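# Carry the caddy with three spice jars from desk to counter

## Task

Move the table caddy off the desk and onto the counter so that it finishes standing upright, with all three of its items still standing upright inside it. Nothing that was not on the floor at the start may end up there. The spice jars are glass and break if dropped more than a few centimetres or knocked hard. The utility cart can roll. When done, release the caddy and back the robot away. The robot must not fall over or be left leaning, or the task fails.

## Robot and tools

ROBOT. TidyBot++: a mobile base 0.54 m long, 0.50 m wide and 0.38 m tall on four powered casters, carrying one seven-joint arm with a two-finger gripper. The shoulder sits 0.12 m ahead of the base centre, 0.68 m above the floor. Cameras: base_camera (fixed on the base) and wrist_camera (on the hand, looking where it points). The arm starts folded, hand pointing down; folded, the hand reaches up to 0.08 m beyond the base front and the elbow is up to 1.15 m high. A downward-pointing hand can go no higher than about 0.94 m above the floor, and only near the base.

FRAMES. Base frame: origin on the floor below the base centre, x forward, y left, z up. hand_pose is reported in it, for the point between the finger pads; the hand's z axis runs along the fingers and the fingers move along its y axis. The odometry frame is the base frame as it was at scene start. Heading is positive to the left, -3.142 to 3.142. base_tilt is in degrees, positive when leaning forward or right. Odometry counts wheel turns, so slip looks like travel and drift of a few cm and several degrees builds up over about thirty moves.

execute_actions. Arguments: "actions", a list holding one action or none (empty just reports state and images), and optional "cameras": a list of base_camera, wrist_camera or all; omitted/null/["all"] gives every camera, [] gives none. An action may contain:
- "base": exactly one relative move from where the base currently is: {"translate_m": d} straight, metres, forward positive, -2 to 2; {"strafe_m": d} sideways, metres, left positive, -2 to 2; {"rotate_rad": d} turn in place, radians, counter-clockwise from above positive, -6.3 to 6.3. The offset counts from the position in the last reported state.
- "joints": absolute targets, named individually (not a list), in radians: joint_1_rad (any angle; whole arm about vertical, positive is clockwise from above, opposite to rotate_rad), joint_2_rad shoulder -2.249 to 2.249, joint_3_rad any angle, joint_4_rad elbow -2.579 to 2.579, joint_5_rad any angle, joint_6_rad wrist -2.099 to 2.099, joint_7_rad any angle (hand roll; hand down, positive is counter-clockwise from above; at 1.57 fingers open toward robot left/right), and gripper_pos 0 (open) to 1 (closed). Tolerances for done: ±0.039 for joints 1-4, ±0.056 for 5-7, ±0.03 gripper. Unbounded joints take the short way; for big turns send steps below half a revolution.
- "speeds": caps for this action only, translate_m and strafe_m 0.05 to 0.5 m/s, rotate_rad 0.1 to 1.57 rad/s (defaults are the maxima). A base move needing over 8.667 s at its cap is refused; no action runs beyond 15 s.
Base and joint motions begin together. Keys left out may still be driving toward earlier targets. Unknown keys or out-of-range values make the whole call refused with no motion. If a result reports a stop, the rest of the calls in that reply are skipped.

Arm geometry: upper arm 0.42 m, forearm 0.31 m, hand 0.31 m. With joint_1_rad 0, joint_3_rad 3.14, joint_5_rad 0 (near the start), the arm lies in the base's x-z plane; tilts from vertical (forward positive) are upper = j2, forearm = j2 - j4, hand = j2 - j4 - j6. Forward reach from the shoulder is the sum of length·sin(tilt), height the sum of length·cos(tilt). Joint speeds up to 1.39 rad/s (1.22 for joints 5-7). Finger gap ≈ 85·(1 - gripper_pos) mm; closed tips reach about 20 mm beyond the hand point; at 1 each finger squeezes about 96-120 N continuously.

wait: "seconds" 0 to 10; commands nothing and returns the same report. zoom_image: "camera" and "region" [x0, y0, x1, y1] in pixels of that camera's latest full image, at most 504 by 504. finished_scene: "scene" number; final, and only valid with the goal met and stable.

RESULTS. base_status and joint_status give how each motion ended: "done"; "off_target" (stopped short, may still push); "contact_stop"/"time_out" (target dropped, holds in place); "not_followed" with a "joint command not followed" and "cause:" line, meaning a self-collision check withheld the arm targets (gripper still acts; withheld targets may be retried later). A blocked base pushes until it times out and may still say "done" while well short. on_its_own lists uncommanded motion. motor_effort is percent of max, bracket value is the peak. Also reported: joint_positions, hand_pose, motor temperatures, and camera images in the order of the "pictures" line. "ARM HIT" means the arm struck the base or itself. Nothing stops the arm from hitting the base.

CORRECTIONS. Friction leaves joints slightly off; the hand may be 1-2 cm off, more when stretched. Resend each joint as last command + (wanted - read). Held loads make the arm sag; never command a joint to its read value while holding, or it sinks further. Trust images over hand_pose.

HAZARDS. Glass jars: keep the caddy level and move gently; no drops or knocks. The arm catching on something about 0.8 m or higher while driving can tip the robot; horizontal force on a raised hand can lift wheels; back off to recover. Torque faults (joints 1-4 limit 104.5 N m, warning 56.7; joints 5-7 limit 51.3, warning 29.4) freeze the arm and gripper for 10 s. Holding a load heats motors: warning from 60 °C, weak braking and sagging at 75 °C ("limit_stop_at_motor_heat"; resend the target). The robot holds its last command while you think, so don't linger holding the caddy. Occasionally loose objects get nudged. Camera calibration in the original is approximate; poses of the arm camera depend on joint readings.

Each tool is called as name([rows], argument=value, ...), one row to a line, values as JSON.

## Session

execute_actions(actions=[])

Scene clock: 0.00 s.
Motor temperatures (°C, as the motors report them): [31 29 28 26 39 34 35]
base_odometry: x=+0.000 y=+0.000 heading=+0.000 (m, m, rad; odometry frame)
base_tilt: forward=-0.6 right=-0.1 (deg)
base_status: not commanded
joint_positions: joint_1_rad=+0.008 joint_2_rad=-0.346 joint_3_rad=+3.110 joint_4_rad=-2.542 joint_5_rad=+0.002 joint_6_rad=-0.824 joint_7_rad=+1.604 gripper_pos=+0.000
joint_status: not commanded
motor_effort: joint_1_rad=+0 joint_2_rad=-2 joint_3_rad=+1 joint_4_rad=+16 joint_5_rad=+0 joint_6_rad=+1 joint_7_rad=-1 (%)
hand_pose: x=+0.2684 y=+0.0031 z=+0.5844 quat_wxyz=(+0.006, +0.998, +0.028, +0.060) (m; base frame)
pictures: base_camera, wrist_camera
Images, in order (width x height): base_camera 644x364, wrist_camera 644x476.

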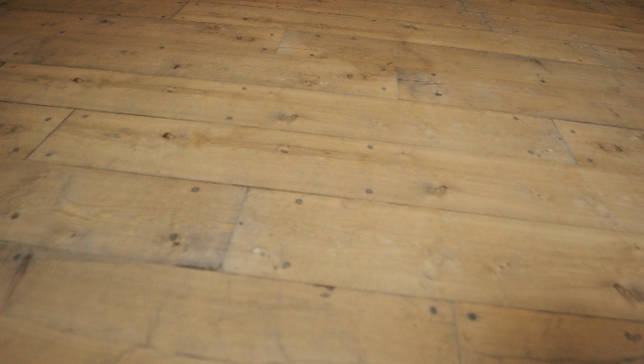

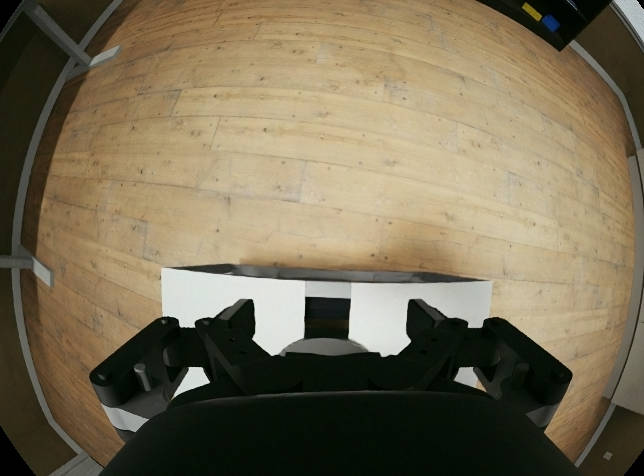

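execute_actions([
  {"joints": {"joint_4_rad": -2.0, "joint_6_rad": -0.25}},
], cameras=["wrist_camera"])

Scene clock: 5.80 s.
Motor temperatures (°C, as the motors report them): [31 29 28 26 39 34 35]
base_odometry: x=+0.000 y=+0.000 heading=+0.000 (m, m, rad; odometry frame)
base_tilt: forward=-0.6 right=-0.1 (deg)
base_status: not commanded
joint_positions: joint_1_rad=+0.008 joint_2_rad=-0.346 joint_3_rad=+3.110 joint_4_rad=-2.013 joint_5_rad=+0.002 joint_6_rad=-0.277 joint_7_rad=+1.604 gripper_pos=+0.000
joint_status: all done
motor_effort: joint_1_rad=+1(0) joint_2_rad=-11(11) joint_3_rad=+0(1) joint_4_rad=+24(24) joint_5_rad=+0(0) joint_6_rad=+8(9) joint_7_rad=-1(1) (%)
hand_pose: x=+0.5786 y=+0.0137 z=+0.9334 quat_wxyz=(+0.008, +0.826, +0.026, +0.563) (m; base frame)
pictures: wrist_camera
camera_calibration (this result's frames):
wrist_camera: T_world_to_cam=[[0.021856, -0.997865, 0.0615392, -0.0588901], [-0.410632, -0.0650821, -0.909476, 1.13396], [0.911539, -0.0053924, -0.411178, -0.00634426], [0, 0, 0, 1]] pos_world=[0.472709, 0.0150017, 1.03232]
Images, in order (width x height): wrist_camera 644x476.

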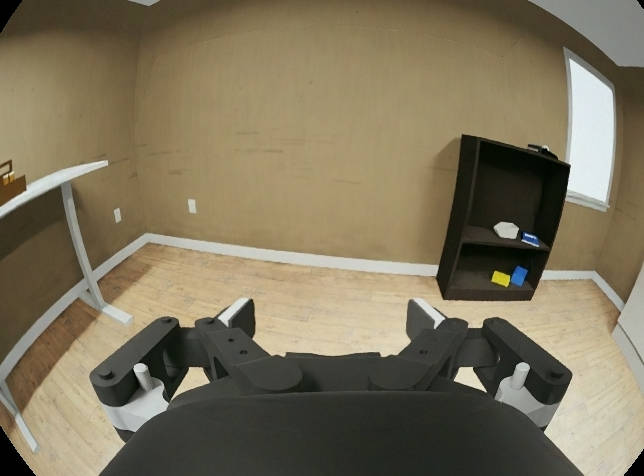

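execute_actions([
  {"base": {"rotate_rad": 1.4}},
])

Scene clock: 9.80 s.
Motor temperatures (°C, as the motors report them): [31 29 28 26 39 34 35]
base_odometry: x=+0.000 y=+0.000 heading=+1.399 (m, m, rad; odometry frame)
base_tilt: forward=-0.6 right=-0.1 (deg)
base_status: done
joint_positions: joint_1_rad=+0.007 joint_2_rad=-0.346 joint_3_rad=+3.110 joint_4_rad=-2.013 joint_5_rad=+0.002 joint_6_rad=-0.277 joint_7_rad=+1.604 gripper_pos=+0.000
joint_status: not commanded
motor_effort: joint_1_rad=+0(2) joint_2_rad=-10(11) joint_3_rad=+0(3) joint_4_rad=+24(24) joint_5_rad=+0(0) joint_6_rad=+8(8) joint_7_rad=+0(1) (%)
hand_pose: x=+0.5786 y=+0.0145 z=+0.9335 quat_wxyz=(+0.008, +0.826, +0.027, +0.563) (m; base frame)
pictures: base_camera, wrist_camera
camera_calibration (this result's frames):
wrist_camera: T_world_to_cam=[[0.0234635, -0.997827, 0.0615703, -0.0591028], [-0.410509, -0.0657719, -0.909481, 1.13395], [0.911555, -0.00393558, -0.41116, -0.00636285], [0, 0, 0, 1]] pos_world=[0.472684, 0.0155827, 1.03233]
Images, in order (width x height): base_camera 644x364, wrist_camera 644x476.

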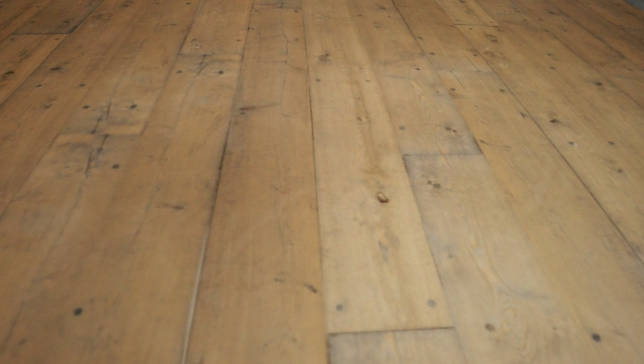

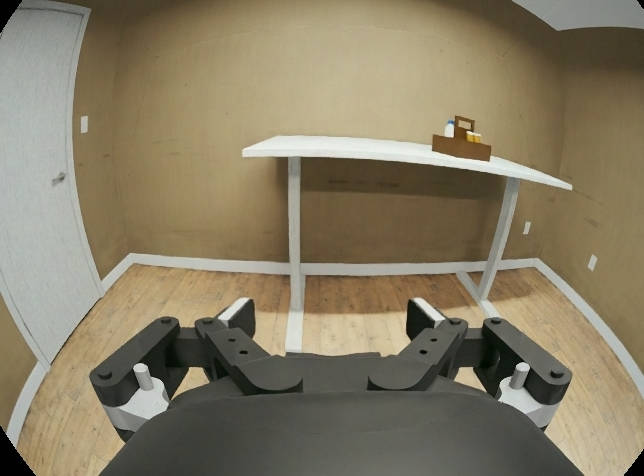

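zoom_image(camera="wrist_camera", region=[400, 90, 540, 190])

execute_actions([
  {"joints": {"joint_1_rad": -2.0}},
], cameras=["wrist_camera"])

Region (400, 90, 540, 190) of wrist_camera's 644x476 image, scaled by 3.600; it fills the top 360 rows of this view, and the rest is white.

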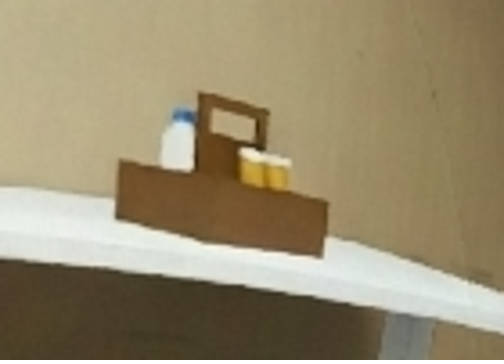

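Scene clock: 15.07 s.
Motor temperatures (°C, as the motors report them): [31 29 28 26 39 34 35]
base_odometry: x=+0.000 y=+0.000 heading=+1.399 (m, m, rad; odometry frame)
base_tilt: forward=-0.6 right=-0.1 (deg)
base_status: not commanded
joint_positions: joint_1_rad=-1.991 joint_2_rad=-0.346 joint_3_rad=+3.110 joint_4_rad=-2.013 joint_5_rad=+0.002 joint_6_rad=-0.277 joint_7_rad=+1.604 gripper_pos=+0.000
joint_status: all done
motor_effort: joint_1_rad=+0(2) joint_2_rad=-10(10) joint_3_rad=+1(2) joint_4_rad=+23(24) joint_5_rad=+0(0) joint_6_rad=+8(8) joint_7_rad=+0(1) (%)
hand_pose: x=-0.0844 y=+0.4124 z=+0.9335 quat_wxyz=(-0.469, +0.425, +0.709, +0.312) (m; base frame)
pictures: wrist_camera
camera_calibration (this result's frames):
wrist_camera: T_world_to_cam=[[0.898696, 0.43423, 0.06157, -0.163255], [0.229733, -0.346506, -0.909481, 1.05776], [-0.373589, 0.831491, -0.411161, 0.14657], [0, 0, 0, 1]] pos_world=[-0.0415294, 0.31554, 1.03233]
Images, in order (width x height): wrist_camera 644x476.

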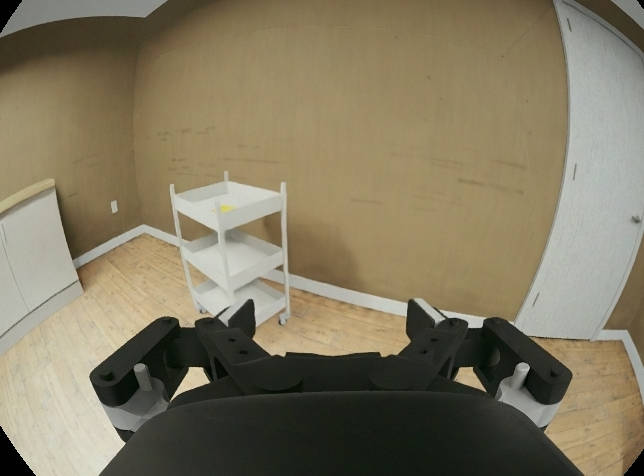

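execute_actions([
  {"joints": {"joint_1_rad": -3.14}},
], cameras=["wrist_camera"])

Scene clock: 18.93 s.
Motor temperatures (°C, as the motors report them): [31 29 28 26 39 34 35]
base_odometry: x=+0.000 y=+0.000 heading=+1.399 (m, m, rad; odometry frame)
base_tilt: forward=-0.6 right=-0.1 (deg)
base_status: not commanded
joint_positions: joint_1_rad=-3.131 joint_2_rad=-0.346 joint_3_rad=+3.110 joint_4_rad=-2.013 joint_5_rad=+0.002 joint_6_rad=-0.277 joint_7_rad=+1.604 gripper_pos=+0.000
joint_status: all done
motor_effort: joint_1_rad=+0(2) joint_2_rad=-10(11) joint_3_rad=+0(1) joint_4_rad=+24(24) joint_5_rad=-1(0) joint_6_rad=+8(7) joint_7_rad=-1(1) (%)
hand_pose: x=-0.3407 y=-0.0126 z=+0.9335 quat_wxyz=(-0.563, -0.025, +0.826, +0.009) (m; base frame)
pictures: wrist_camera
camera_calibration (this result's frames):
wrist_camera: T_world_to_cam=[[-0.0192811, 0.997917, 0.0615698, -0.0540157], [0.410781, 0.0640504, -0.909481, 1.03622], [-0.91153, 0.00775592, -0.41116, 0.210584], [0, 0, 0, 1]] pos_world=[-0.234746, -0.0141002, 1.03233]
Images, in order (width x height): wrist_camera 644x476.

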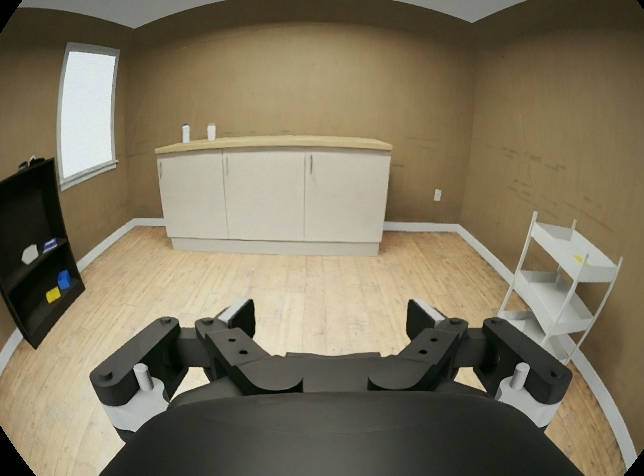

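execute_actions([
  {"base": {"strafe_m": -0.55}, "joints": {"joint_1_rad": -0.01, "joint_2_rad": 0.0, "joint_4_rad": -0.9, "joint_6_rad": -1.2}},
], cameras=[])

execute_actions([
  {"base": {"translate_m": 0.45}},
])

Scene clock: 37.63 s.
Motor temperatures (°C, as the motors report them): [31 29 28 26 39 35 35]
base_odometry: x=+0.542 y=-0.093 heading=+1.400 (m, m, rad; odometry frame)
base_tilt: forward=-0.6 right=-0.1 (deg)
base_status: done
joint_positions: joint_1_rad=-0.019 joint_2_rad=-0.017 joint_3_rad=+3.110 joint_4_rad=-0.919 joint_5_rad=+0.002 joint_6_rad=-1.168 joint_7_rad=+1.604 gripper_pos=+0.000
joint_status: all done
motor_effort: joint_1_rad=+0(1) joint_2_rad=-20(21) joint_3_rad=+0(4) joint_4_rad=+20(24) joint_5_rad=+0(0) joint_6_rad=+7(8) joint_7_rad=-1(1) (%)
hand_pose: x=+0.6309 y=+0.0268 z=+1.1484 quat_wxyz=(-0.003, +0.859, +0.036, +0.511) (m; base frame)
pictures: none
No camera images: the call's "cameras" was empty. Leave "cameras" out to get every camera's image.

Scene clock: 39.90 s.
Motor temperatures (°C, as the motors report them): [31 29 28 26 39 35 35]
base_odometry: x=+0.619 y=+0.350 heading=+1.399 (m, m, rad; odometry frame)
base_tilt: forward=-0.6 right=-0.1 (deg)
base_status: done
joint_positions: joint_1_rad=-0.018 joint_2_rad=+0.006 joint_3_rad=+3.110 joint_4_rad=-0.915 joint_5_rad=+0.002 joint_6_rad=-1.171 joint_7_rad=+1.604 gripper_pos=+0.000
joint_status: not commanded
motor_effort: joint_1_rad=+0(1) joint_2_rad=-20(24) joint_3_rad=+0(1) joint_4_rad=+19(21) joint_5_rad=+0(0) joint_6_rad=+7(8) joint_7_rad=-1(1) (%)
hand_pose: x=+0.6406 y=+0.0268 z=+1.1380 quat_wxyz=(-0.003, +0.865, +0.036, +0.501) (m; base frame)
pictures: base_camera, wrist_camera
camera_calibration (this result's frames):
wrist_camera: T_world_to_cam=[[0.056193, -0.997177, 0.0497936, -0.0684518], [-0.537711, -0.0722476, -0.840028, 1.3489], [0.841255, 0.0204291, -0.540253, 0.212593], [0, 0, 0, 1]] pos_world=[0.550318, 0.0248528, 1.25137]
Images, in order (width x height): base_camera 644x364, wrist_camera 644x476.

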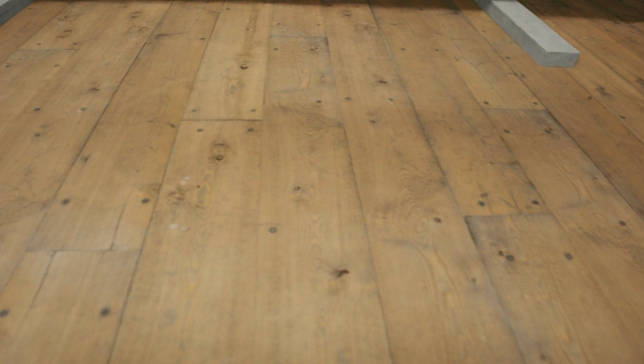

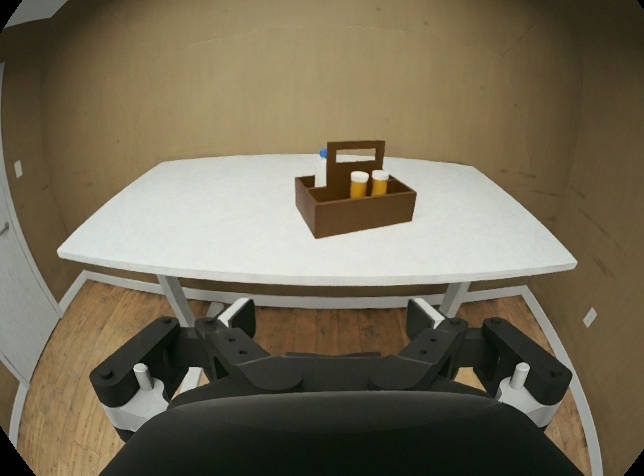

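zoom_image(camera="wrist_camera", region=[280, 125, 430, 250])

Region (280, 125, 430, 250) of wrist_camera's 644x476 image, scaled by 3.360.

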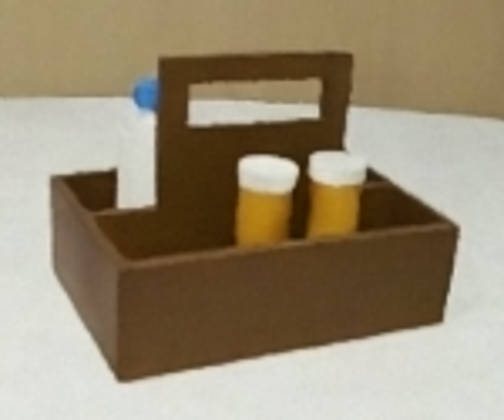

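execute_actions([
  {"base": {"rotate_rad": 0.428}, "joints": {"joint_1_rad": 0.79, "joint_2_rad": 0.256, "joint_3_rad": 3.17, "joint_4_rad": -0.615, "joint_5_rad": 0.72, "joint_6_rad": -1.40, "joint_7_rad": 0.95}},
], cameras=[])

execute_actions([
  {"base": {"strafe_m": 0.145}},
], cameras=["wrist_camera"])

Scene clock: 124.47 s.
Motor temperatures (°C, as the motors report them): [31 29 28 26 39 34 35]
base_odometry: x=+0.619 y=+0.350 heading=+1.826 (m, m, rad; odometry frame)
base_tilt: forward=-0.6 right=-0.1 (deg)
base_status: done
joint_positions: joint_1_rad=+0.784 joint_2_rad=+0.241 joint_3_rad=+3.151 joint_4_rad=-0.633 joint_5_rad=+0.700 joint_6_rad=-1.368 joint_7_rad=+0.975 gripper_pos=+0.000
joint_status: all done
motor_effort: joint_1_rad=+0(3) joint_2_rad=-28(29) joint_3_rad=+1(2) joint_4_rad=+18(21) joint_5_rad=+4(6) joint_6_rad=+6(8) joint_7_rad=-1(2) (%)
hand_pose: x=+0.3596 y=-0.5205 z=+1.1537 quat_wxyz=(+0.372, +0.597, -0.605, +0.374) (m; base frame)
pictures: none
No camera images: the call's "cameras" was empty. Leave "cameras" out to get every camera's image.

Scene clock: 125.90 s.
Motor temperatures (°C, as the motors report them): [31 29 28 26 39 34 35]
base_odometry: x=+0.479 y=+0.314 heading=+1.827 (m, m, rad; odometry frame)
base_tilt: forward=-0.6 right=-0.1 (deg)
base_status: done
joint_positions: joint_1_rad=+0.785 joint_2_rad=+0.248 joint_3_rad=+3.151 joint_4_rad=-0.630 joint_5_rad=+0.700 joint_6_rad=-1.370 joint_7_rad=+0.975 gripper_pos=+0.000
joint_status: not commanded
motor_effort: joint_1_rad=+1(3) joint_2_rad=-29(31) joint_3_rad=+1(2) joint_4_rad=+18(19) joint_5_rad=+5(5) joint_6_rad=+6(6) joint_7_rad=-1(1) (%)
hand_pose: x=+0.3606 y=-0.5231 z=+1.1506 quat_wxyz=(+0.372, +0.597, -0.606, +0.371) (m; base frame)
pictures: wrist_camera
camera_calibration (this result's frames):
wrist_camera: T_world_to_cam=[[-0.999653, 0.0215041, 0.0151951, 0.3517], [-0.00261327, 0.493208, -0.869908, 1.30636], [-0.0262009, -0.869646, -0.492981, 0.258987], [0, 0, 0, 1]] pos_world=[0.361778, -0.426641, 1.25874]
Images, in order (width x height): wrist_camera 644x476.

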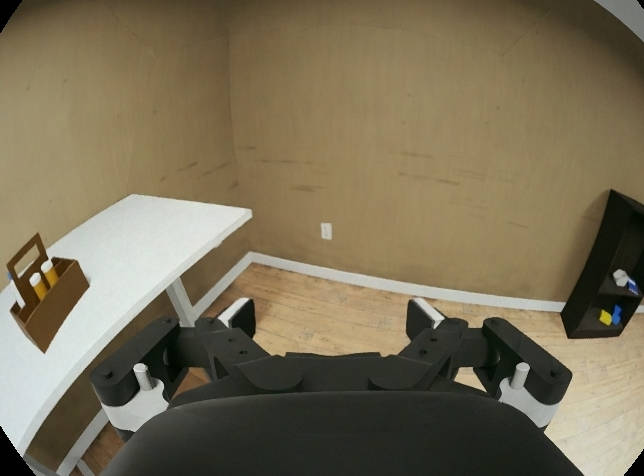

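execute_actions([
  {"base": {"translate_m": 0.55}},
])

Scene clock: 129.67 s.
Motor temperatures (°C, as the motors report them): [31 29 28 26 39 34 35]
base_odometry: x=+0.339 y=+0.846 heading=+1.827 (m, m, rad; odometry frame)
base_tilt: forward=-0.6 right=-0.1 (deg)
base_status: done
joint_positions: joint_1_rad=+0.786 joint_2_rad=+0.256 joint_3_rad=+3.152 joint_4_rad=-0.630 joint_5_rad=+0.701 joint_6_rad=-1.370 joint_7_rad=+0.975 gripper_pos=+0.000
joint_status: not commanded
motor_effort: joint_1_rad=+0(2) joint_2_rad=-30(32) joint_3_rad=+0(2) joint_4_rad=+18(19) joint_5_rad=+4(5) joint_6_rad=+6(6) joint_7_rad=-1(1) (%)
hand_pose: x=+0.3616 y=-0.5260 z=+1.1468 quat_wxyz=(+0.373, +0.598, -0.607, +0.367) (m; base frame)
pictures: base_camera, wrist_camera
camera_calibration (this result's frames):
wrist_camera: T_world_to_cam=[[-0.999475, 0.0245665, 0.0211407, 0.347564], [-0.00612301, 0.497409, -0.867494, 1.30517], [-0.0318269, -0.867168, -0.496998, 0.262548], [0, 0, 0, 1]] pos_world=[0.363729, -0.430071, 1.25537]
Images, in order (width x height): base_camera 644x364, wrist_camera 644x476.

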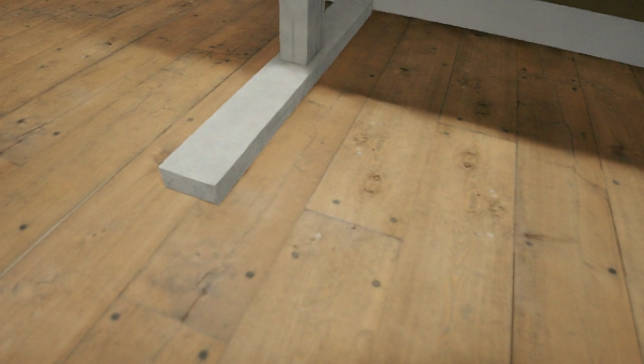

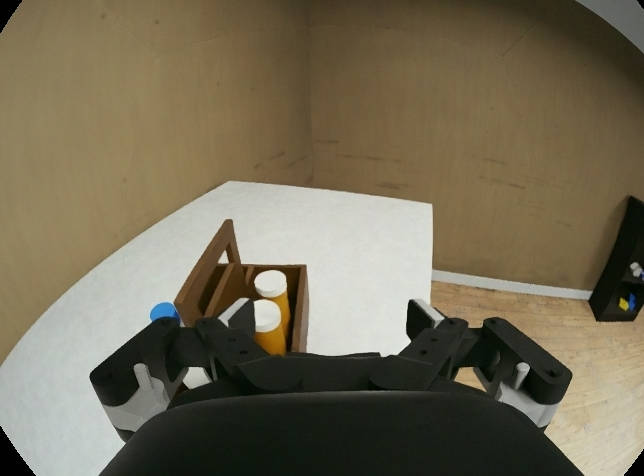

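execute_actions([
  {"base": {"translate_m": 0.117}, "speeds": {"translate_m": 0.15}},
], cameras=["wrist_camera"])

Scene clock: 136.47 s.
Motor temperatures (°C, as the motors report them): [31 29 28 27 39 34 35]
base_odometry: x=+0.309 y=+0.959 heading=+1.827 (m, m, rad; odometry frame)
base_tilt: forward=-0.6 right=+0.0 (deg)
base_status: done
joint_positions: joint_1_rad=+0.788 joint_2_rad=+0.256 joint_3_rad=+3.153 joint_4_rad=-0.630 joint_5_rad=+0.701 joint_6_rad=-1.370 joint_7_rad=+0.975 gripper_pos=+0.000
joint_status: not commanded
motor_effort: joint_1_rad=+0(2) joint_2_rad=-29(32) joint_3_rad=+0(1) joint_4_rad=+17(19) joint_5_rad=+4(6) joint_6_rad=+6(6) joint_7_rad=-1(1) (%)
hand_pose: x=+0.3605 y=-0.5265 z=+1.1469 quat_wxyz=(+0.374, +0.598, -0.607, +0.366) (m; base frame)
pictures: wrist_camera
camera_calibration (this result's frames):
wrist_camera: T_world_to_cam=[[-0.999417, 0.0267657, 0.0212176, 0.347534], [-0.00510202, 0.497249, -0.867593, 1.30513], [-0.0337722, -0.867195, -0.496822, 0.262632], [0, 0, 0, 1]] pos_world=[0.36286, -0.430525, 1.25543]
Images, in order (width x height): wrist_camera 644x476.

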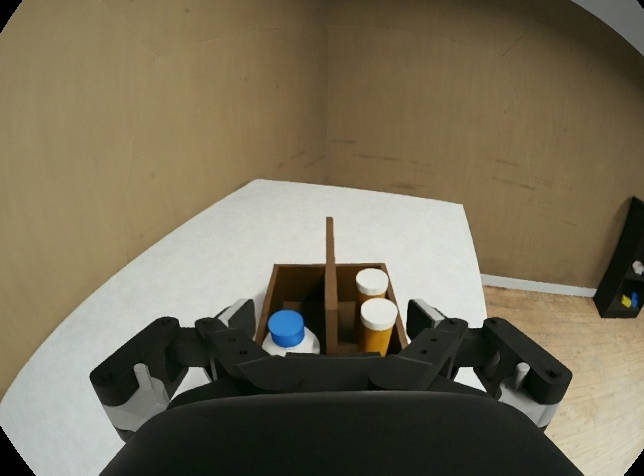

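execute_actions([
  {"base": {"strafe_m": -0.10}, "joints": {"gripper_pos": 0.5}, "speeds": {"strafe_m": 0.15}},
], cameras=["wrist_camera"])

Scene clock: 162.63 s.
Motor temperatures (°C, as the motors report them): [31 30 28 27 39 34 35]
base_odometry: x=+0.406 y=+0.985 heading=+1.828 (m, m, rad; odometry frame)
base_tilt: forward=-0.6 right=+0.0 (deg)
base_status: done
joint_positions: joint_1_rad=+0.788 joint_2_rad=+0.257 joint_3_rad=+3.153 joint_4_rad=-0.629 joint_5_rad=+0.701 joint_6_rad=-1.371 joint_7_rad=+0.975 gripper_pos=+0.500
joint_status: all done
motor_effort: joint_1_rad=+0(3) joint_2_rad=-29(31) joint_3_rad=+1(1) joint_4_rad=+18(18) joint_5_rad=+4(5) joint_6_rad=+6(6) joint_7_rad=-1(0) (%)
hand_pose: x=+0.3606 y=-0.5269 z=+1.1462 quat_wxyz=(+0.374, +0.598, -0.607, +0.366) (m; base frame)
pictures: wrist_camera
camera_calibration (this result's frames):
wrist_camera: T_world_to_cam=[[-0.999381, 0.0274324, 0.0220074, 0.347128], [-0.00542036, 0.49814, -0.86708, 1.30481], [-0.0347489, -0.866662, -0.497683, 0.263531], [0, 0, 0, 1]] pos_world=[0.363143, -0.431108, 1.25489]
Images, in order (width x height): wrist_camera 644x476.

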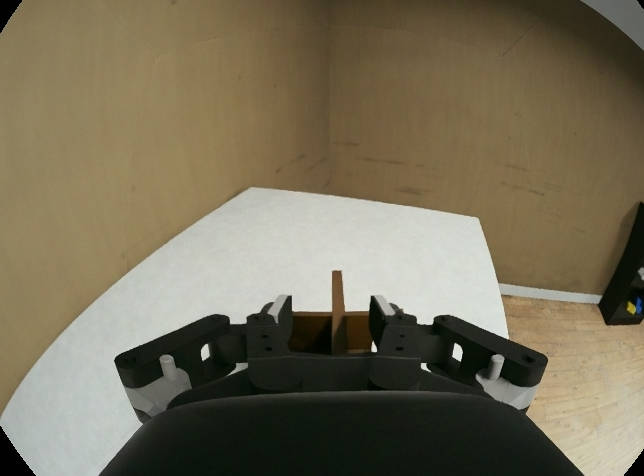

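execute_actions([
  {"base": {"strafe_m": -0.01}, "joints": {"joint_2_rad": 0.152, "joint_4_rad": -0.955, "joint_5_rad": 0.763, "joint_6_rad": -1.175, "joint_7_rad": 0.80}},
], cameras=["wrist_camera"])

Scene clock: 169.37 s.
Motor temperatures (°C, as the motors report them): [31 30 28 27 39 34 35]
base_odometry: x=+0.416 y=+0.987 heading=+1.828 (m, m, rad; odometry frame)
base_tilt: forward=-0.6 right=+0.0 (deg)
base_status: done
joint_positions: joint_1_rad=+0.790 joint_2_rad=+0.155 joint_3_rad=+3.154 joint_4_rad=-0.926 joint_5_rad=+0.745 joint_6_rad=-1.197 joint_7_rad=+0.827 gripper_pos=+0.500
joint_status: all done
motor_effort: joint_1_rad=-1(4) joint_2_rad=-25(30) joint_3_rad=+0(3) joint_4_rad=+18(20) joint_5_rad=+4(6) joint_6_rad=+4(6) joint_7_rad=-1(0) (%)
hand_pose: x=+0.3571 y=-0.5254 z=+1.1109 quat_wxyz=(+0.375, +0.591, -0.605, +0.379) (m; base frame)
pictures: wrist_camera
camera_calibration (this result's frames):
wrist_camera: T_world_to_cam=[[-0.999694, 0.0244479, 0.00383714, 0.363054], [0.00828348, 0.476685, -0.879035, 1.27054], [-0.0233196, -0.878734, -0.476741, 0.213484], [0, 0, 0, 1]] pos_world=[0.357396, -0.426926, 1.21723]
Images, in order (width x height): wrist_camera 644x476.

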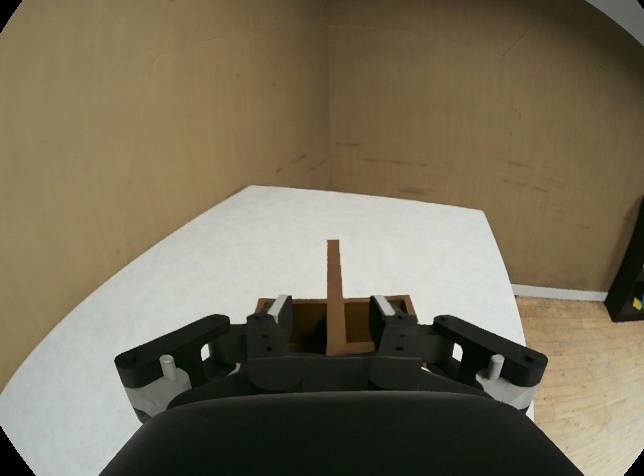

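execute_actions([
  {"joints": {"joint_4_rad": -0.982}},
], cameras=["wrist_camera"])

Scene clock: 172.67 s.
Motor temperatures (°C, as the motors report them): [31 30 28 27 39 34 35]
base_odometry: x=+0.416 y=+0.987 heading=+1.828 (m, m, rad; odometry frame)
base_tilt: forward=-0.6 right=-0.1 (deg)
base_status: not commanded
joint_positions: joint_1_rad=+0.790 joint_2_rad=+0.146 joint_3_rad=+3.154 joint_4_rad=-0.943 joint_5_rad=+0.751 joint_6_rad=-1.186 joint_7_rad=+0.827 gripper_pos=+0.500
joint_status: all done
motor_effort: joint_1_rad=+1(1) joint_2_rad=-23(24) joint_3_rad=+1(1) joint_4_rad=+17(18) joint_5_rad=+4(4) joint_6_rad=+3(4) joint_7_rad=-1(1) (%)
hand_pose: x=+0.3555 y=-0.5245 z=+1.1109 quat_wxyz=(+0.378, +0.592, -0.602, +0.380) (m; base frame)
pictures: wrist_camera
camera_calibration (this result's frames):
wrist_camera: T_world_to_cam=[[-0.999734, 0.0206848, 0.0101762, 0.352493], [0.00077301, 0.471269, -0.881989, 1.27325], [-0.0230395, -0.881747, -0.47116, 0.206336], [0, 0, 0, 1]] pos_world=[0.356169, -0.425396, 1.21662]
Images, in order (width x height): wrist_camera 644x476.

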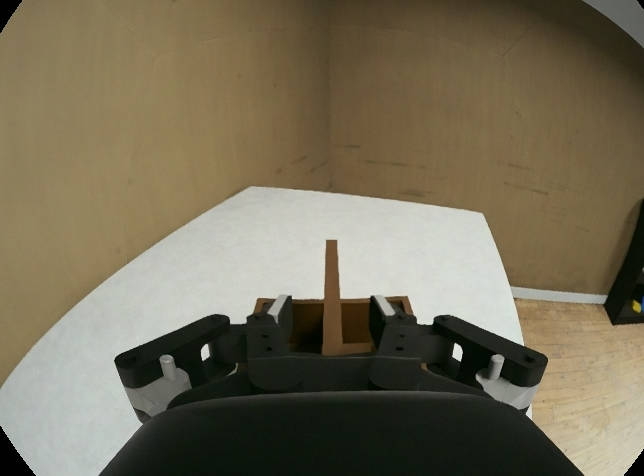

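execute_actions([
  {"joints": {"joint_4_rad": -0.905}},
], cameras=[])

execute_actions([
  {"base": {"strafe_m": 0.026}, "speeds": {"strafe_m": 0.1}},
], cameras=[])

Scene clock: 183.03 s.
Motor temperatures (°C, as the motors report them): [31 30 28 27 39 34 35]
base_odometry: x=+0.416 y=+0.987 heading=+1.828 (m, m, rad; odometry frame)
base_tilt: forward=-0.6 right=-0.1 (deg)
base_status: not commanded
joint_positions: joint_1_rad=+0.790 joint_2_rad=+0.149 joint_3_rad=+3.154 joint_4_rad=-0.921 joint_5_rad=+0.751 joint_6_rad=-1.186 joint_7_rad=+0.827 gripper_pos=+0.500
joint_status: all done
motor_effort: joint_1_rad=+0(0) joint_2_rad=-26(28) joint_3_rad=+1(0) joint_4_rad=+20(20) joint_5_rad=+5(6) joint_6_rad=+6(6) joint_7_rad=-1(1) (%)
hand_pose: x=+0.3562 y=-0.5252 z=+1.1201 quat_wxyz=(+0.378, +0.587, -0.602, +0.388) (m; base frame)
pictures: none
No camera images: the call's "cameras" was empty. Leave "cameras" out to get every camera's image.

Scene clock: 183.80 s.
Motor temperatures (°C, as the motors report them): [31 30 28 27 39 34 35]
base_odometry: x=+0.391 y=+0.981 heading=+1.828 (m, m, rad; odometry frame)
base_tilt: forward=-0.6 right=-0.1 (deg)
base_status: done
joint_positions: joint_1_rad=+0.789 joint_2_rad=+0.147 joint_3_rad=+3.154 joint_4_rad=-0.920 joint_5_rad=+0.751 joint_6_rad=-1.186 joint_7_rad=+0.827 gripper_pos=+0.500
joint_status: not commanded
motor_effort: joint_1_rad=+0(1) joint_2_rad=-26(31) joint_3_rad=-1(1) joint_4_rad=+20(21) joint_5_rad=+5(6) joint_6_rad=+6(6) joint_7_rad=-1(1) (%)
hand_pose: x=+0.3560 y=-0.5244 z=+1.1215 quat_wxyz=(+0.378, +0.586, -0.601, +0.389) (m; base frame)
pictures: none
No camera images: the call's "cameras" was empty. Leave "cameras" out to get every camera's image.

execute_actions([
  {"joints": {"joint_2_rad": 0.170, "joint_4_rad": -0.960, "joint_5_rad": 0.722, "joint_6_rad": -1.233}},
], cameras=["wrist_camera"])

Scene clock: 186.83 s.
Motor temperatures (°C, as the motors report them): [31 30 28 27 39 34 35]
base_odometry: x=+0.391 y=+0.981 heading=+1.828 (m, m, rad; odometry frame)
base_tilt: forward=-0.6 right=+0.0 (deg)
base_status: not commanded
joint_positions: joint_1_rad=+0.787 joint_2_rad=+0.153 joint_3_rad=+3.154 joint_4_rad=-0.948 joint_5_rad=+0.748 joint_6_rad=-1.201 joint_7_rad=+0.827 gripper_pos=+0.500
joint_status: all done
motor_effort: joint_1_rad=+1(3) joint_2_rad=-22(27) joint_3_rad=+0(2) joint_4_rad=+18(20) joint_5_rad=+3(6) joint_6_rad=+5(6) joint_7_rad=-1(1) (%)
hand_pose: x=+0.3560 y=-0.5243 z=+1.1016 quat_wxyz=(+0.376, +0.596, -0.605, +0.369) (m; base frame)
pictures: wrist_camera
camera_calibration (this result's frames):
wrist_camera: T_world_to_cam=[[-0.999438, 0.0261859, 0.0209047, 0.344004], [-0.00541336, 0.489509, -0.871982, 1.26564], [-0.0330667, -0.871605, -0.489092, 0.230837], [0, 0, 0, 1]] pos_world=[0.358295, -0.427353, 1.20933]
Images, in order (width x height): wrist_camera 644x476.

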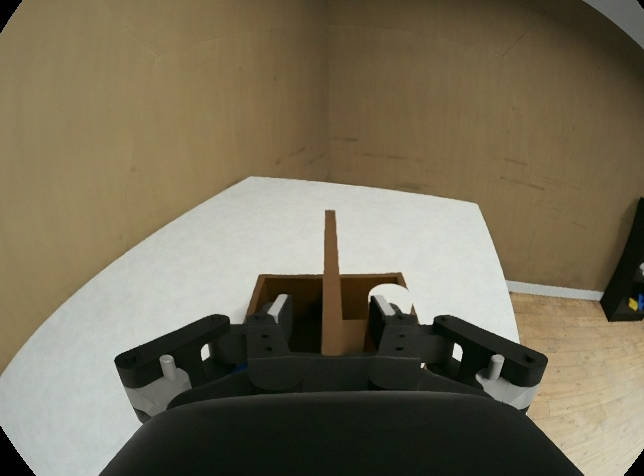

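execute_actions([
  {"joints": {"gripper_pos": 1.0}},
], cameras=["wrist_camera"])

Scene clock: 190.43 s.
Motor temperatures (°C, as the motors report them): [31 30 28 27 39 34 35]
base_odometry: x=+0.391 y=+0.981 heading=+1.828 (m, m, rad; odometry frame)
base_tilt: forward=-0.6 right=-0.1 (deg)
base_status: not commanded
joint_positions: joint_1_rad=+0.787 joint_2_rad=+0.152 joint_3_rad=+3.154 joint_4_rad=-0.948 joint_5_rad=+0.748 joint_6_rad=-1.201 joint_7_rad=+0.827 gripper_pos=+0.929
joint_status: gripper_pos off_target (ended at +0.929, target +1.000)
motor_effort: joint_1_rad=+1(1) joint_2_rad=-22(24) joint_3_rad=+0(0) joint_4_rad=+18(19) joint_5_rad=+3(5) joint_6_rad=+5(6) joint_7_rad=-1(0) (%)
hand_pose: x=+0.3559 y=-0.5241 z=+1.1017 quat_wxyz=(+0.376, +0.596, -0.605, +0.369) (m; base frame)
pictures: wrist_camera
camera_calibration (this result's frames):
wrist_camera: T_world_to_cam=[[-0.999444, 0.0262563, 0.0205616, 0.344276], [-0.0050796, 0.489506, -0.871985, 1.26557], [-0.0329601, -0.871604, -0.4891, 0.231013], [0, 0, 0, 1]] pos_world=[0.358127, -0.427192, 1.20947]
Images, in order (width x height): wrist_camera 644x476.

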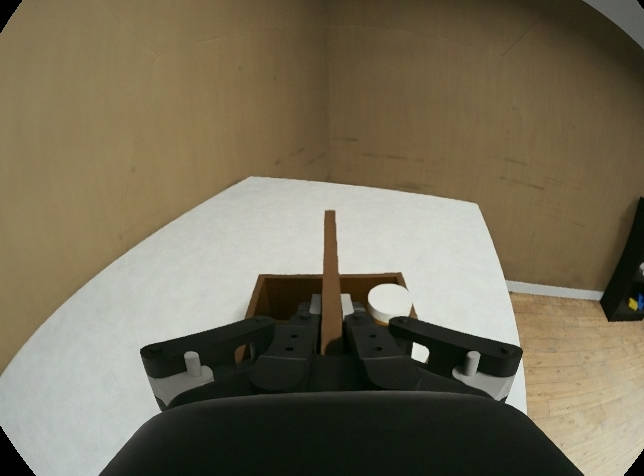

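execute_actions([
  {"joints": {"joint_2_rad": 0.140, "joint_4_rad": -0.775, "joint_5_rad": 0.71, "joint_6_rad": -1.325, "joint_7_rad": 0.957}},
], cameras=["wrist_camera"])

Scene clock: 198.07 s.
Motor temperatures (°C, as the motors report them): [31 30 28 27 39 34 35]
base_odometry: x=+0.391 y=+0.981 heading=+1.828 (m, m, rad; odometry frame)
base_tilt: forward=-0.6 right=+0.0 (deg)
base_status: not commanded
joint_positions: joint_1_rad=+0.787 joint_2_rad=+0.169 joint_3_rad=+3.154 joint_4_rad=-0.812 joint_5_rad=+0.715 joint_6_rad=-1.315 joint_7_rad=+0.930 gripper_pos=+0.929
joint_status: all done
motor_effort: joint_1_rad=+0(1) joint_2_rad=-31(33) joint_3_rad=+1(2) joint_4_rad=+23(24) joint_5_rad=+8(9) joint_6_rad=+9(9) joint_7_rad=+0(2) (%)
hand_pose: x=+0.3445 y=-0.5121 z=+1.1264 quat_wxyz=(+0.375, +0.604, -0.606, +0.356) (m; base frame)
pictures: wrist_camera
camera_calibration (this result's frames):
wrist_camera: T_world_to_cam=[[-0.998783, 0.0269366, 0.0413245, 0.308871], [-0.0218141, 0.510187, -0.859787, 1.28375], [-0.044243, -0.859642, -0.508978, 0.28554], [0, 0, 0, 1]] pos_world=[0.349132, -0.41781, 1.23632]
Images, in order (width x height): wrist_camera 644x476.

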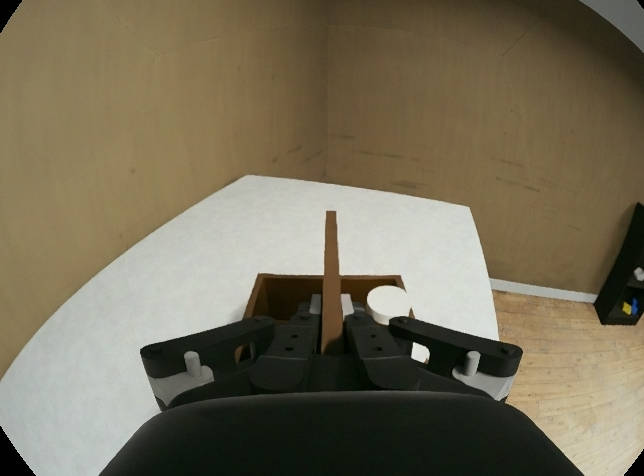

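execute_actions([
  {"joints": {"joint_2_rad": 0.105}},
], cameras=[])

Scene clock: 201.00 s.
Motor temperatures (°C, as the motors report them): [31 30 28 27 39 34 35]
base_odometry: x=+0.391 y=+0.981 heading=+1.828 (m, m, rad; odometry frame)
base_tilt: forward=-0.6 right=+0.0 (deg)
base_status: not commanded
joint_positions: joint_1_rad=+0.787 joint_2_rad=+0.139 joint_3_rad=+3.154 joint_4_rad=-0.810 joint_5_rad=+0.714 joint_6_rad=-1.315 joint_7_rad=+0.930 gripper_pos=+0.929
joint_status: all done
motor_effort: joint_1_rad=+0(0) joint_2_rad=-30(35) joint_3_rad=+0(1) joint_4_rad=+23(24) joint_5_rad=+7(8) joint_6_rad=+9(9) joint_7_rad=+0(1) (%)
hand_pose: x=+0.3352 y=-0.5024 z=+1.1425 quat_wxyz=(+0.375, +0.596, -0.607, +0.369) (m; base frame)
pictures: none
No camera images: the call's "cameras" was empty. Leave "cameras" out to get every camera's image.

execute_actions([
  {"base": {"translate_m": -0.55}, "speeds": {"translate_m": 0.35}},
], cameras=["wrist_camera"])

Scene clock: 223.20 s.
Motor temperatures (°C, as the motors report them): [31 30 28 27 39 34 35]
base_odometry: x=+0.531 y=+0.449 heading=+1.828 (m, m, rad; odometry frame)
base_tilt: forward=-0.6 right=-0.1 (deg)
base_status: done
joint_positions: joint_1_rad=+0.789 joint_2_rad=+0.133 joint_3_rad=+3.155 joint_4_rad=-0.810 joint_5_rad=+0.710 joint_6_rad=-1.317 joint_7_rad=+0.930 gripper_pos=+0.929
joint_status: not commanded
motor_effort: joint_1_rad=+1(3) joint_2_rad=-30(34) joint_3_rad=+1(2) joint_4_rad=+23(24) joint_5_rad=+8(9) joint_6_rad=+9(10) joint_7_rad=+0(1) (%)
hand_pose: x=+0.3324 y=-0.5001 z=+1.1445 quat_wxyz=(+0.373, +0.594, -0.608, +0.371) (m; base frame)
pictures: wrist_camera
camera_calibration (this result's frames):
wrist_camera: T_world_to_cam=[[-0.999525, 0.0284524, 0.011803, 0.330497], [0.00368875, 0.490973, -0.871167, 1.2879], [-0.0305817, -0.87071, -0.490845, 0.27375], [0, 0, 0, 1]] pos_world=[0.333961, -0.40337, 1.25244]
Images, in order (width x height): wrist_camera 644x476.

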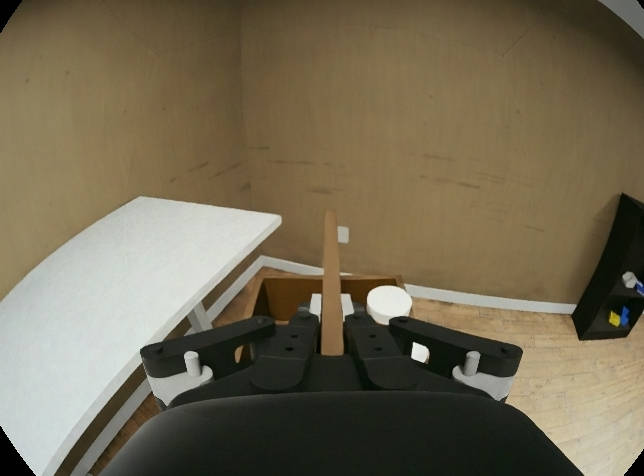

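execute_actions([
  {"base": {"rotate_rad": 2.66}, "speeds": {"rotate_rad": 0.8}},
])

Scene clock: 229.03 s.
Motor temperatures (°C, as the motors report them): [31 30 28 27 39 34 35]
base_odometry: x=+0.531 y=+0.449 heading=-1.796 (m, m, rad; odometry frame)
base_tilt: forward=-0.6 right=-0.1 (deg)
base_status: done
joint_positions: joint_1_rad=+0.787 joint_2_rad=+0.133 joint_3_rad=+3.158 joint_4_rad=-0.810 joint_5_rad=+0.708 joint_6_rad=-1.318 joint_7_rad=+0.930 gripper_pos=+0.929
joint_status: not commanded
motor_effort: joint_1_rad=+0(3) joint_2_rad=-30(34) joint_3_rad=+0(3) joint_4_rad=+23(24) joint_5_rad=+8(9) joint_6_rad=+9(9) joint_7_rad=-1(0) (%)
hand_pose: x=+0.3323 y=-0.5001 z=+1.1442 quat_wxyz=(+0.373, +0.594, -0.609, +0.371) (m; base frame)
pictures: base_camera, wrist_camera
camera_calibration (this result's frames):
wrist_camera: T_world_to_cam=[[-0.99952, 0.0289537, 0.0110518, 0.331493], [0.00462495, 0.491972, -0.870599, 1.28715], [-0.0306442, -0.870129, -0.49187, 0.275103], [0, 0, 0, 1]] pos_world=[0.333811, -0.403464, 1.25224]
Images, in order (width x height): base_camera 644x364, wrist_camera 644x476.

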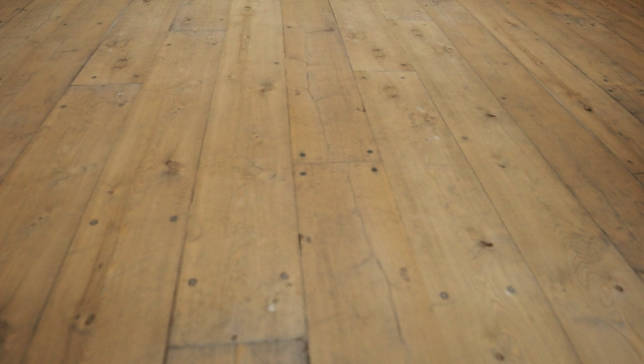

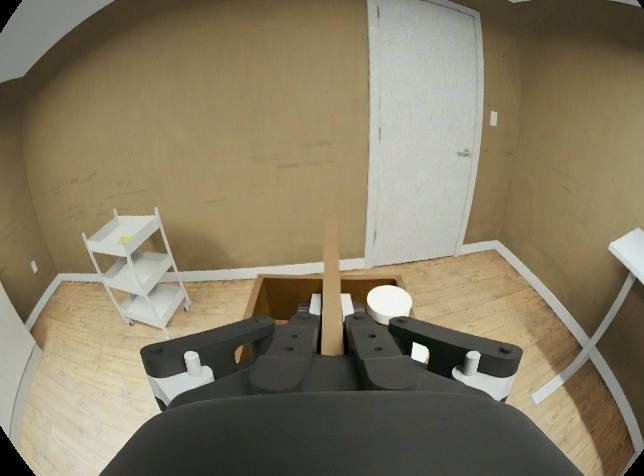

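execute_actions([
  {"base": {"translate_m": 1.4}, "joints": {"joint_1_rad": -0.45}, "speeds": {"translate_m": 0.4}},
])

Scene clock: 235.70 s.
Motor temperatures (°C, as the motors report them): [31 30 28 27 39 34 35]
base_odometry: x=+0.220 y=-0.916 heading=-1.795 (m, m, rad; odometry frame)
base_tilt: forward=-0.6 right=-0.1 (deg)
base_status: done
joint_positions: joint_1_rad=-0.444 joint_2_rad=+0.135 joint_3_rad=+3.163 joint_4_rad=-0.810 joint_5_rad=+0.708 joint_6_rad=-1.320 joint_7_rad=+0.930 gripper_pos=+0.929
joint_status: all done
motor_effort: joint_1_rad=+1(3) joint_2_rad=-30(33) joint_3_rad=+0(3) joint_4_rad=+23(24) joint_5_rad=+8(9) joint_6_rad=+9(10) joint_7_rad=-1(0) (%)
hand_pose: x=+0.6622 y=+0.0325 z=+1.1428 quat_wxyz=(+0.093, +0.837, -0.156, +0.517) (m; base frame)
pictures: base_camera, wrist_camera
camera_calibration (this result's frames):
wrist_camera: T_world_to_cam=[[-0.365479, -0.930722, 0.0134667, 0.254359], [-0.464329, 0.169757, -0.869241, 1.34185], [0.806736, -0.323943, -0.494204, 0.178329], [0, 0, 0, 1]] pos_world=[0.57216, 0.0667163, 1.2511]
Images, in order (width x height): base_camera 644x364, wrist_camera 644x476.

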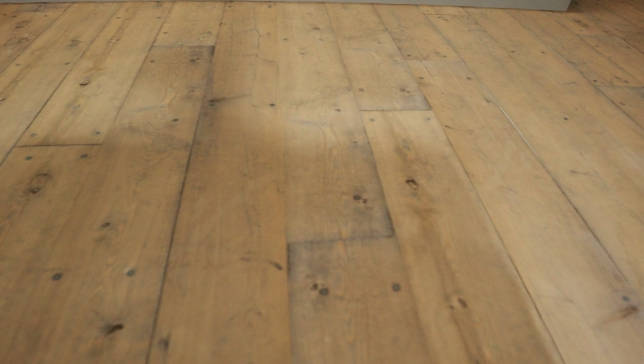

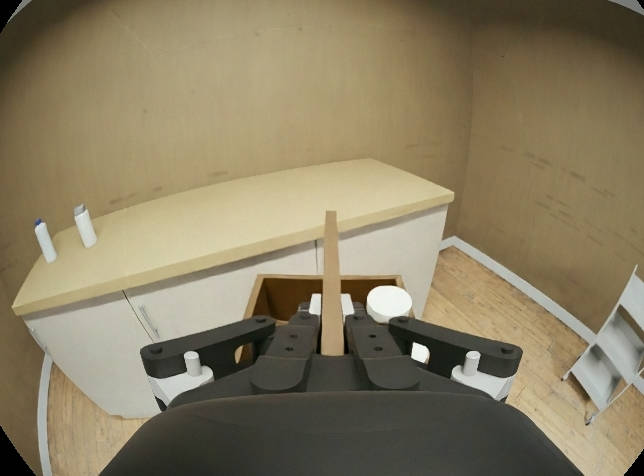

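execute_actions([
  {"base": {"translate_m": 0.3}, "speeds": {"translate_m": 0.3}},
])

Scene clock: 244.70 s.
Motor temperatures (°C, as the motors report them): [31 30 28 27 39 34 35]
base_odometry: x=+0.153 y=-1.209 heading=-1.794 (m, m, rad; odometry frame)
base_tilt: forward=-0.6 right=-0.1 (deg)
base_status: done
joint_positions: joint_1_rad=-0.444 joint_2_rad=+0.134 joint_3_rad=+3.163 joint_4_rad=-0.810 joint_5_rad=+0.708 joint_6_rad=-1.321 joint_7_rad=+0.930 gripper_pos=+0.929
joint_status: not commanded
motor_effort: joint_1_rad=+0(2) joint_2_rad=-30(33) joint_3_rad=+0(2) joint_4_rad=+23(24) joint_5_rad=+8(9) joint_6_rad=+9(10) joint_7_rad=+0(0) (%)
hand_pose: x=+0.6617 y=+0.0324 z=+1.1431 quat_wxyz=(+0.092, +0.837, -0.156, +0.517) (m; base frame)
pictures: base_camera, wrist_camera
camera_calibration (this result's frames):
wrist_camera: T_world_to_cam=[[-0.365663, -0.930657, 0.0129907, 0.25477], [-0.464199, 0.170255, -0.869214, 1.34177], [0.806728, -0.32387, -0.494266, 0.178876], [0, 0, 0, 1]] pos_world=[0.571702, 0.0665941, 1.25138]
Images, in order (width x height): base_camera 644x364, wrist_camera 644x476.

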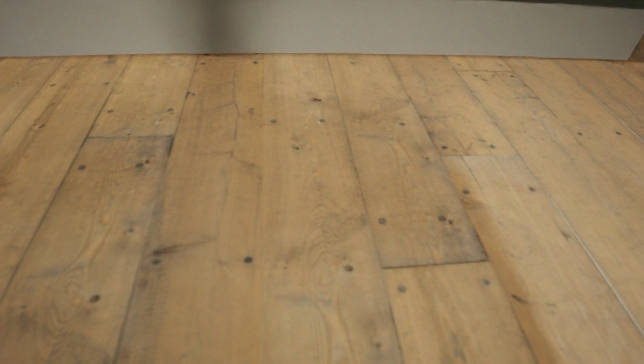

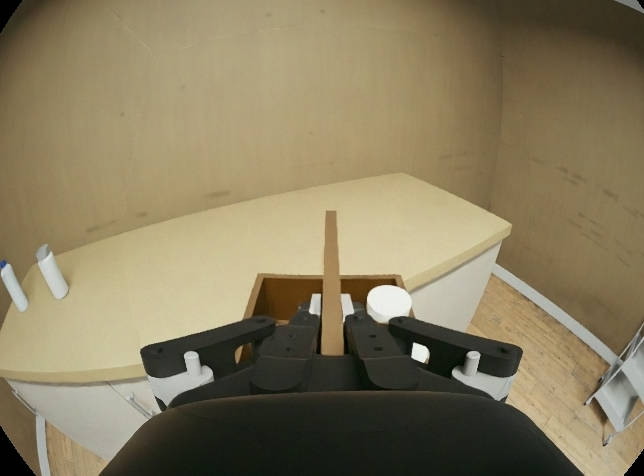

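execute_actions([
  {"base": {"translate_m": 0.42}, "speeds": {"translate_m": 0.3}},
])

Scene clock: 253.17 s.
Motor temperatures (°C, as the motors report them): [31 30 28 27 39 34 35]
base_odometry: x=+0.061 y=-1.619 heading=-1.793 (m, m, rad; odometry frame)
base_tilt: forward=-0.6 right=-0.1 (deg)
base_status: done
joint_positions: joint_1_rad=-0.445 joint_2_rad=+0.134 joint_3_rad=+3.163 joint_4_rad=-0.809 joint_5_rad=+0.708 joint_6_rad=-1.322 joint_7_rad=+0.930 gripper_pos=+0.929
joint_status: not commanded
motor_effort: joint_1_rad=+1(1) joint_2_rad=-30(33) joint_3_rad=+1(2) joint_4_rad=+23(24) joint_5_rad=+8(8) joint_6_rad=+9(10) joint_7_rad=+0(0) (%)
hand_pose: x=+0.6614 y=+0.0323 z=+1.1433 quat_wxyz=(+0.092, +0.837, -0.156, +0.517) (m; base frame)
pictures: base_camera, wrist_camera
camera_calibration (this result's frames):
wrist_camera: T_world_to_cam=[[-0.365771, -0.930619, 0.012603, 0.255108], [-0.464058, 0.170622, -0.869217, 1.34172], [0.80676, -0.323783, -0.49427, 0.179222], [0, 0, 0, 1]] pos_world=[0.571357, 0.06651, 1.25161]
Images, in order (width x height): base_camera 644x364, wrist_camera 644x476.

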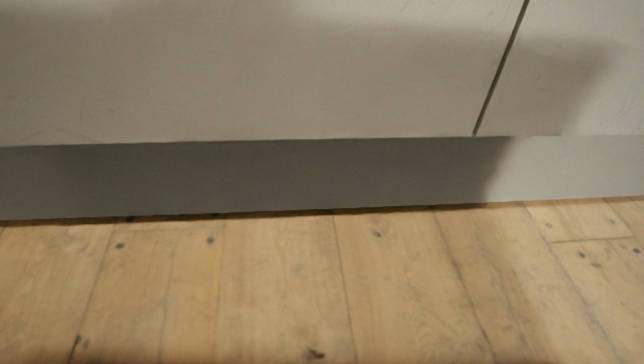

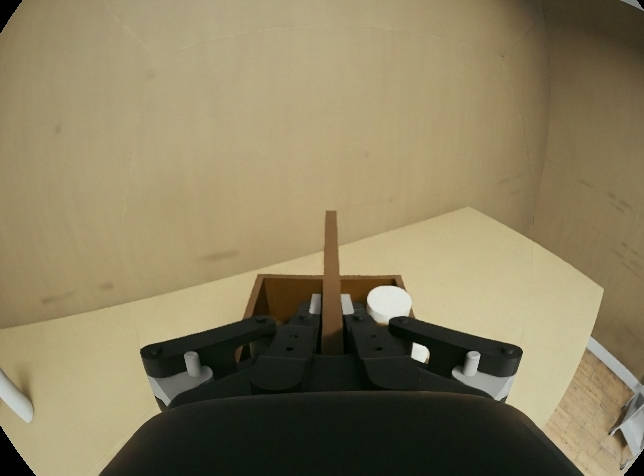

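execute_actions([
  {"joints": {"joint_4_rad": -0.935, "joint_5_rad": 0.772, "joint_6_rad": -1.172, "joint_7_rad": 0.812}},
], cameras=["wrist_camera"])

Scene clock: 266.63 s.
Motor temperatures (°C, as the motors report them): [31 30 28 27 39 34 35]
base_odometry: x=+0.061 y=-1.619 heading=-1.793 (m, m, rad; odometry frame)
base_tilt: forward=-0.6 right=-0.1 (deg)
base_status: not commanded
joint_positions: joint_1_rad=-0.445 joint_2_rad=+0.136 joint_3_rad=+3.163 joint_4_rad=-0.946 joint_5_rad=+0.727 joint_6_rad=-1.222 joint_7_rad=+0.835 gripper_pos=+0.929
joint_status: all done
motor_effort: joint_1_rad=+0(0) joint_2_rad=-32(34) joint_3_rad=+1(0) joint_4_rad=+24(25) joint_5_rad=+8(9) joint_6_rad=+8(9) joint_7_rad=-1(0) (%)
hand_pose: x=+0.6825 y=+0.0437 z=+1.1033 quat_wxyz=(+0.090, +0.839, -0.156, +0.513) (m; base frame)
pictures: wrist_camera
camera_calibration (this result's frames):
wrist_camera: T_world_to_cam=[[-0.363476, -0.931554, 0.00961182, 0.27568], [-0.471584, 0.175086, -0.864265, 1.31425], [0.803427, -0.318672, -0.502945, 0.15773], [0, 0, 0, 1]] pos_world=[0.593257, 0.0769685, 1.21254]
Images, in order (width x height): wrist_camera 644x476.

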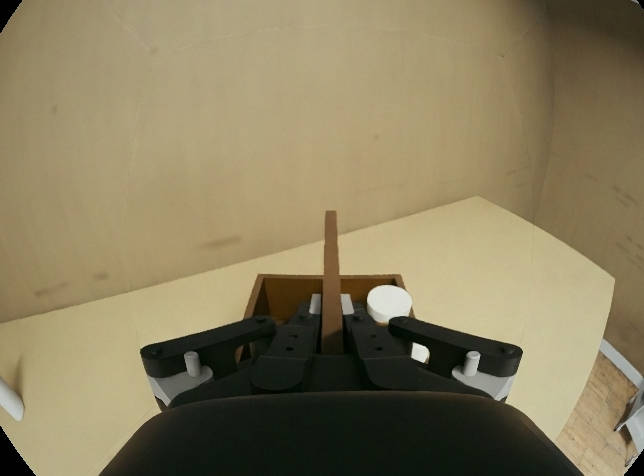

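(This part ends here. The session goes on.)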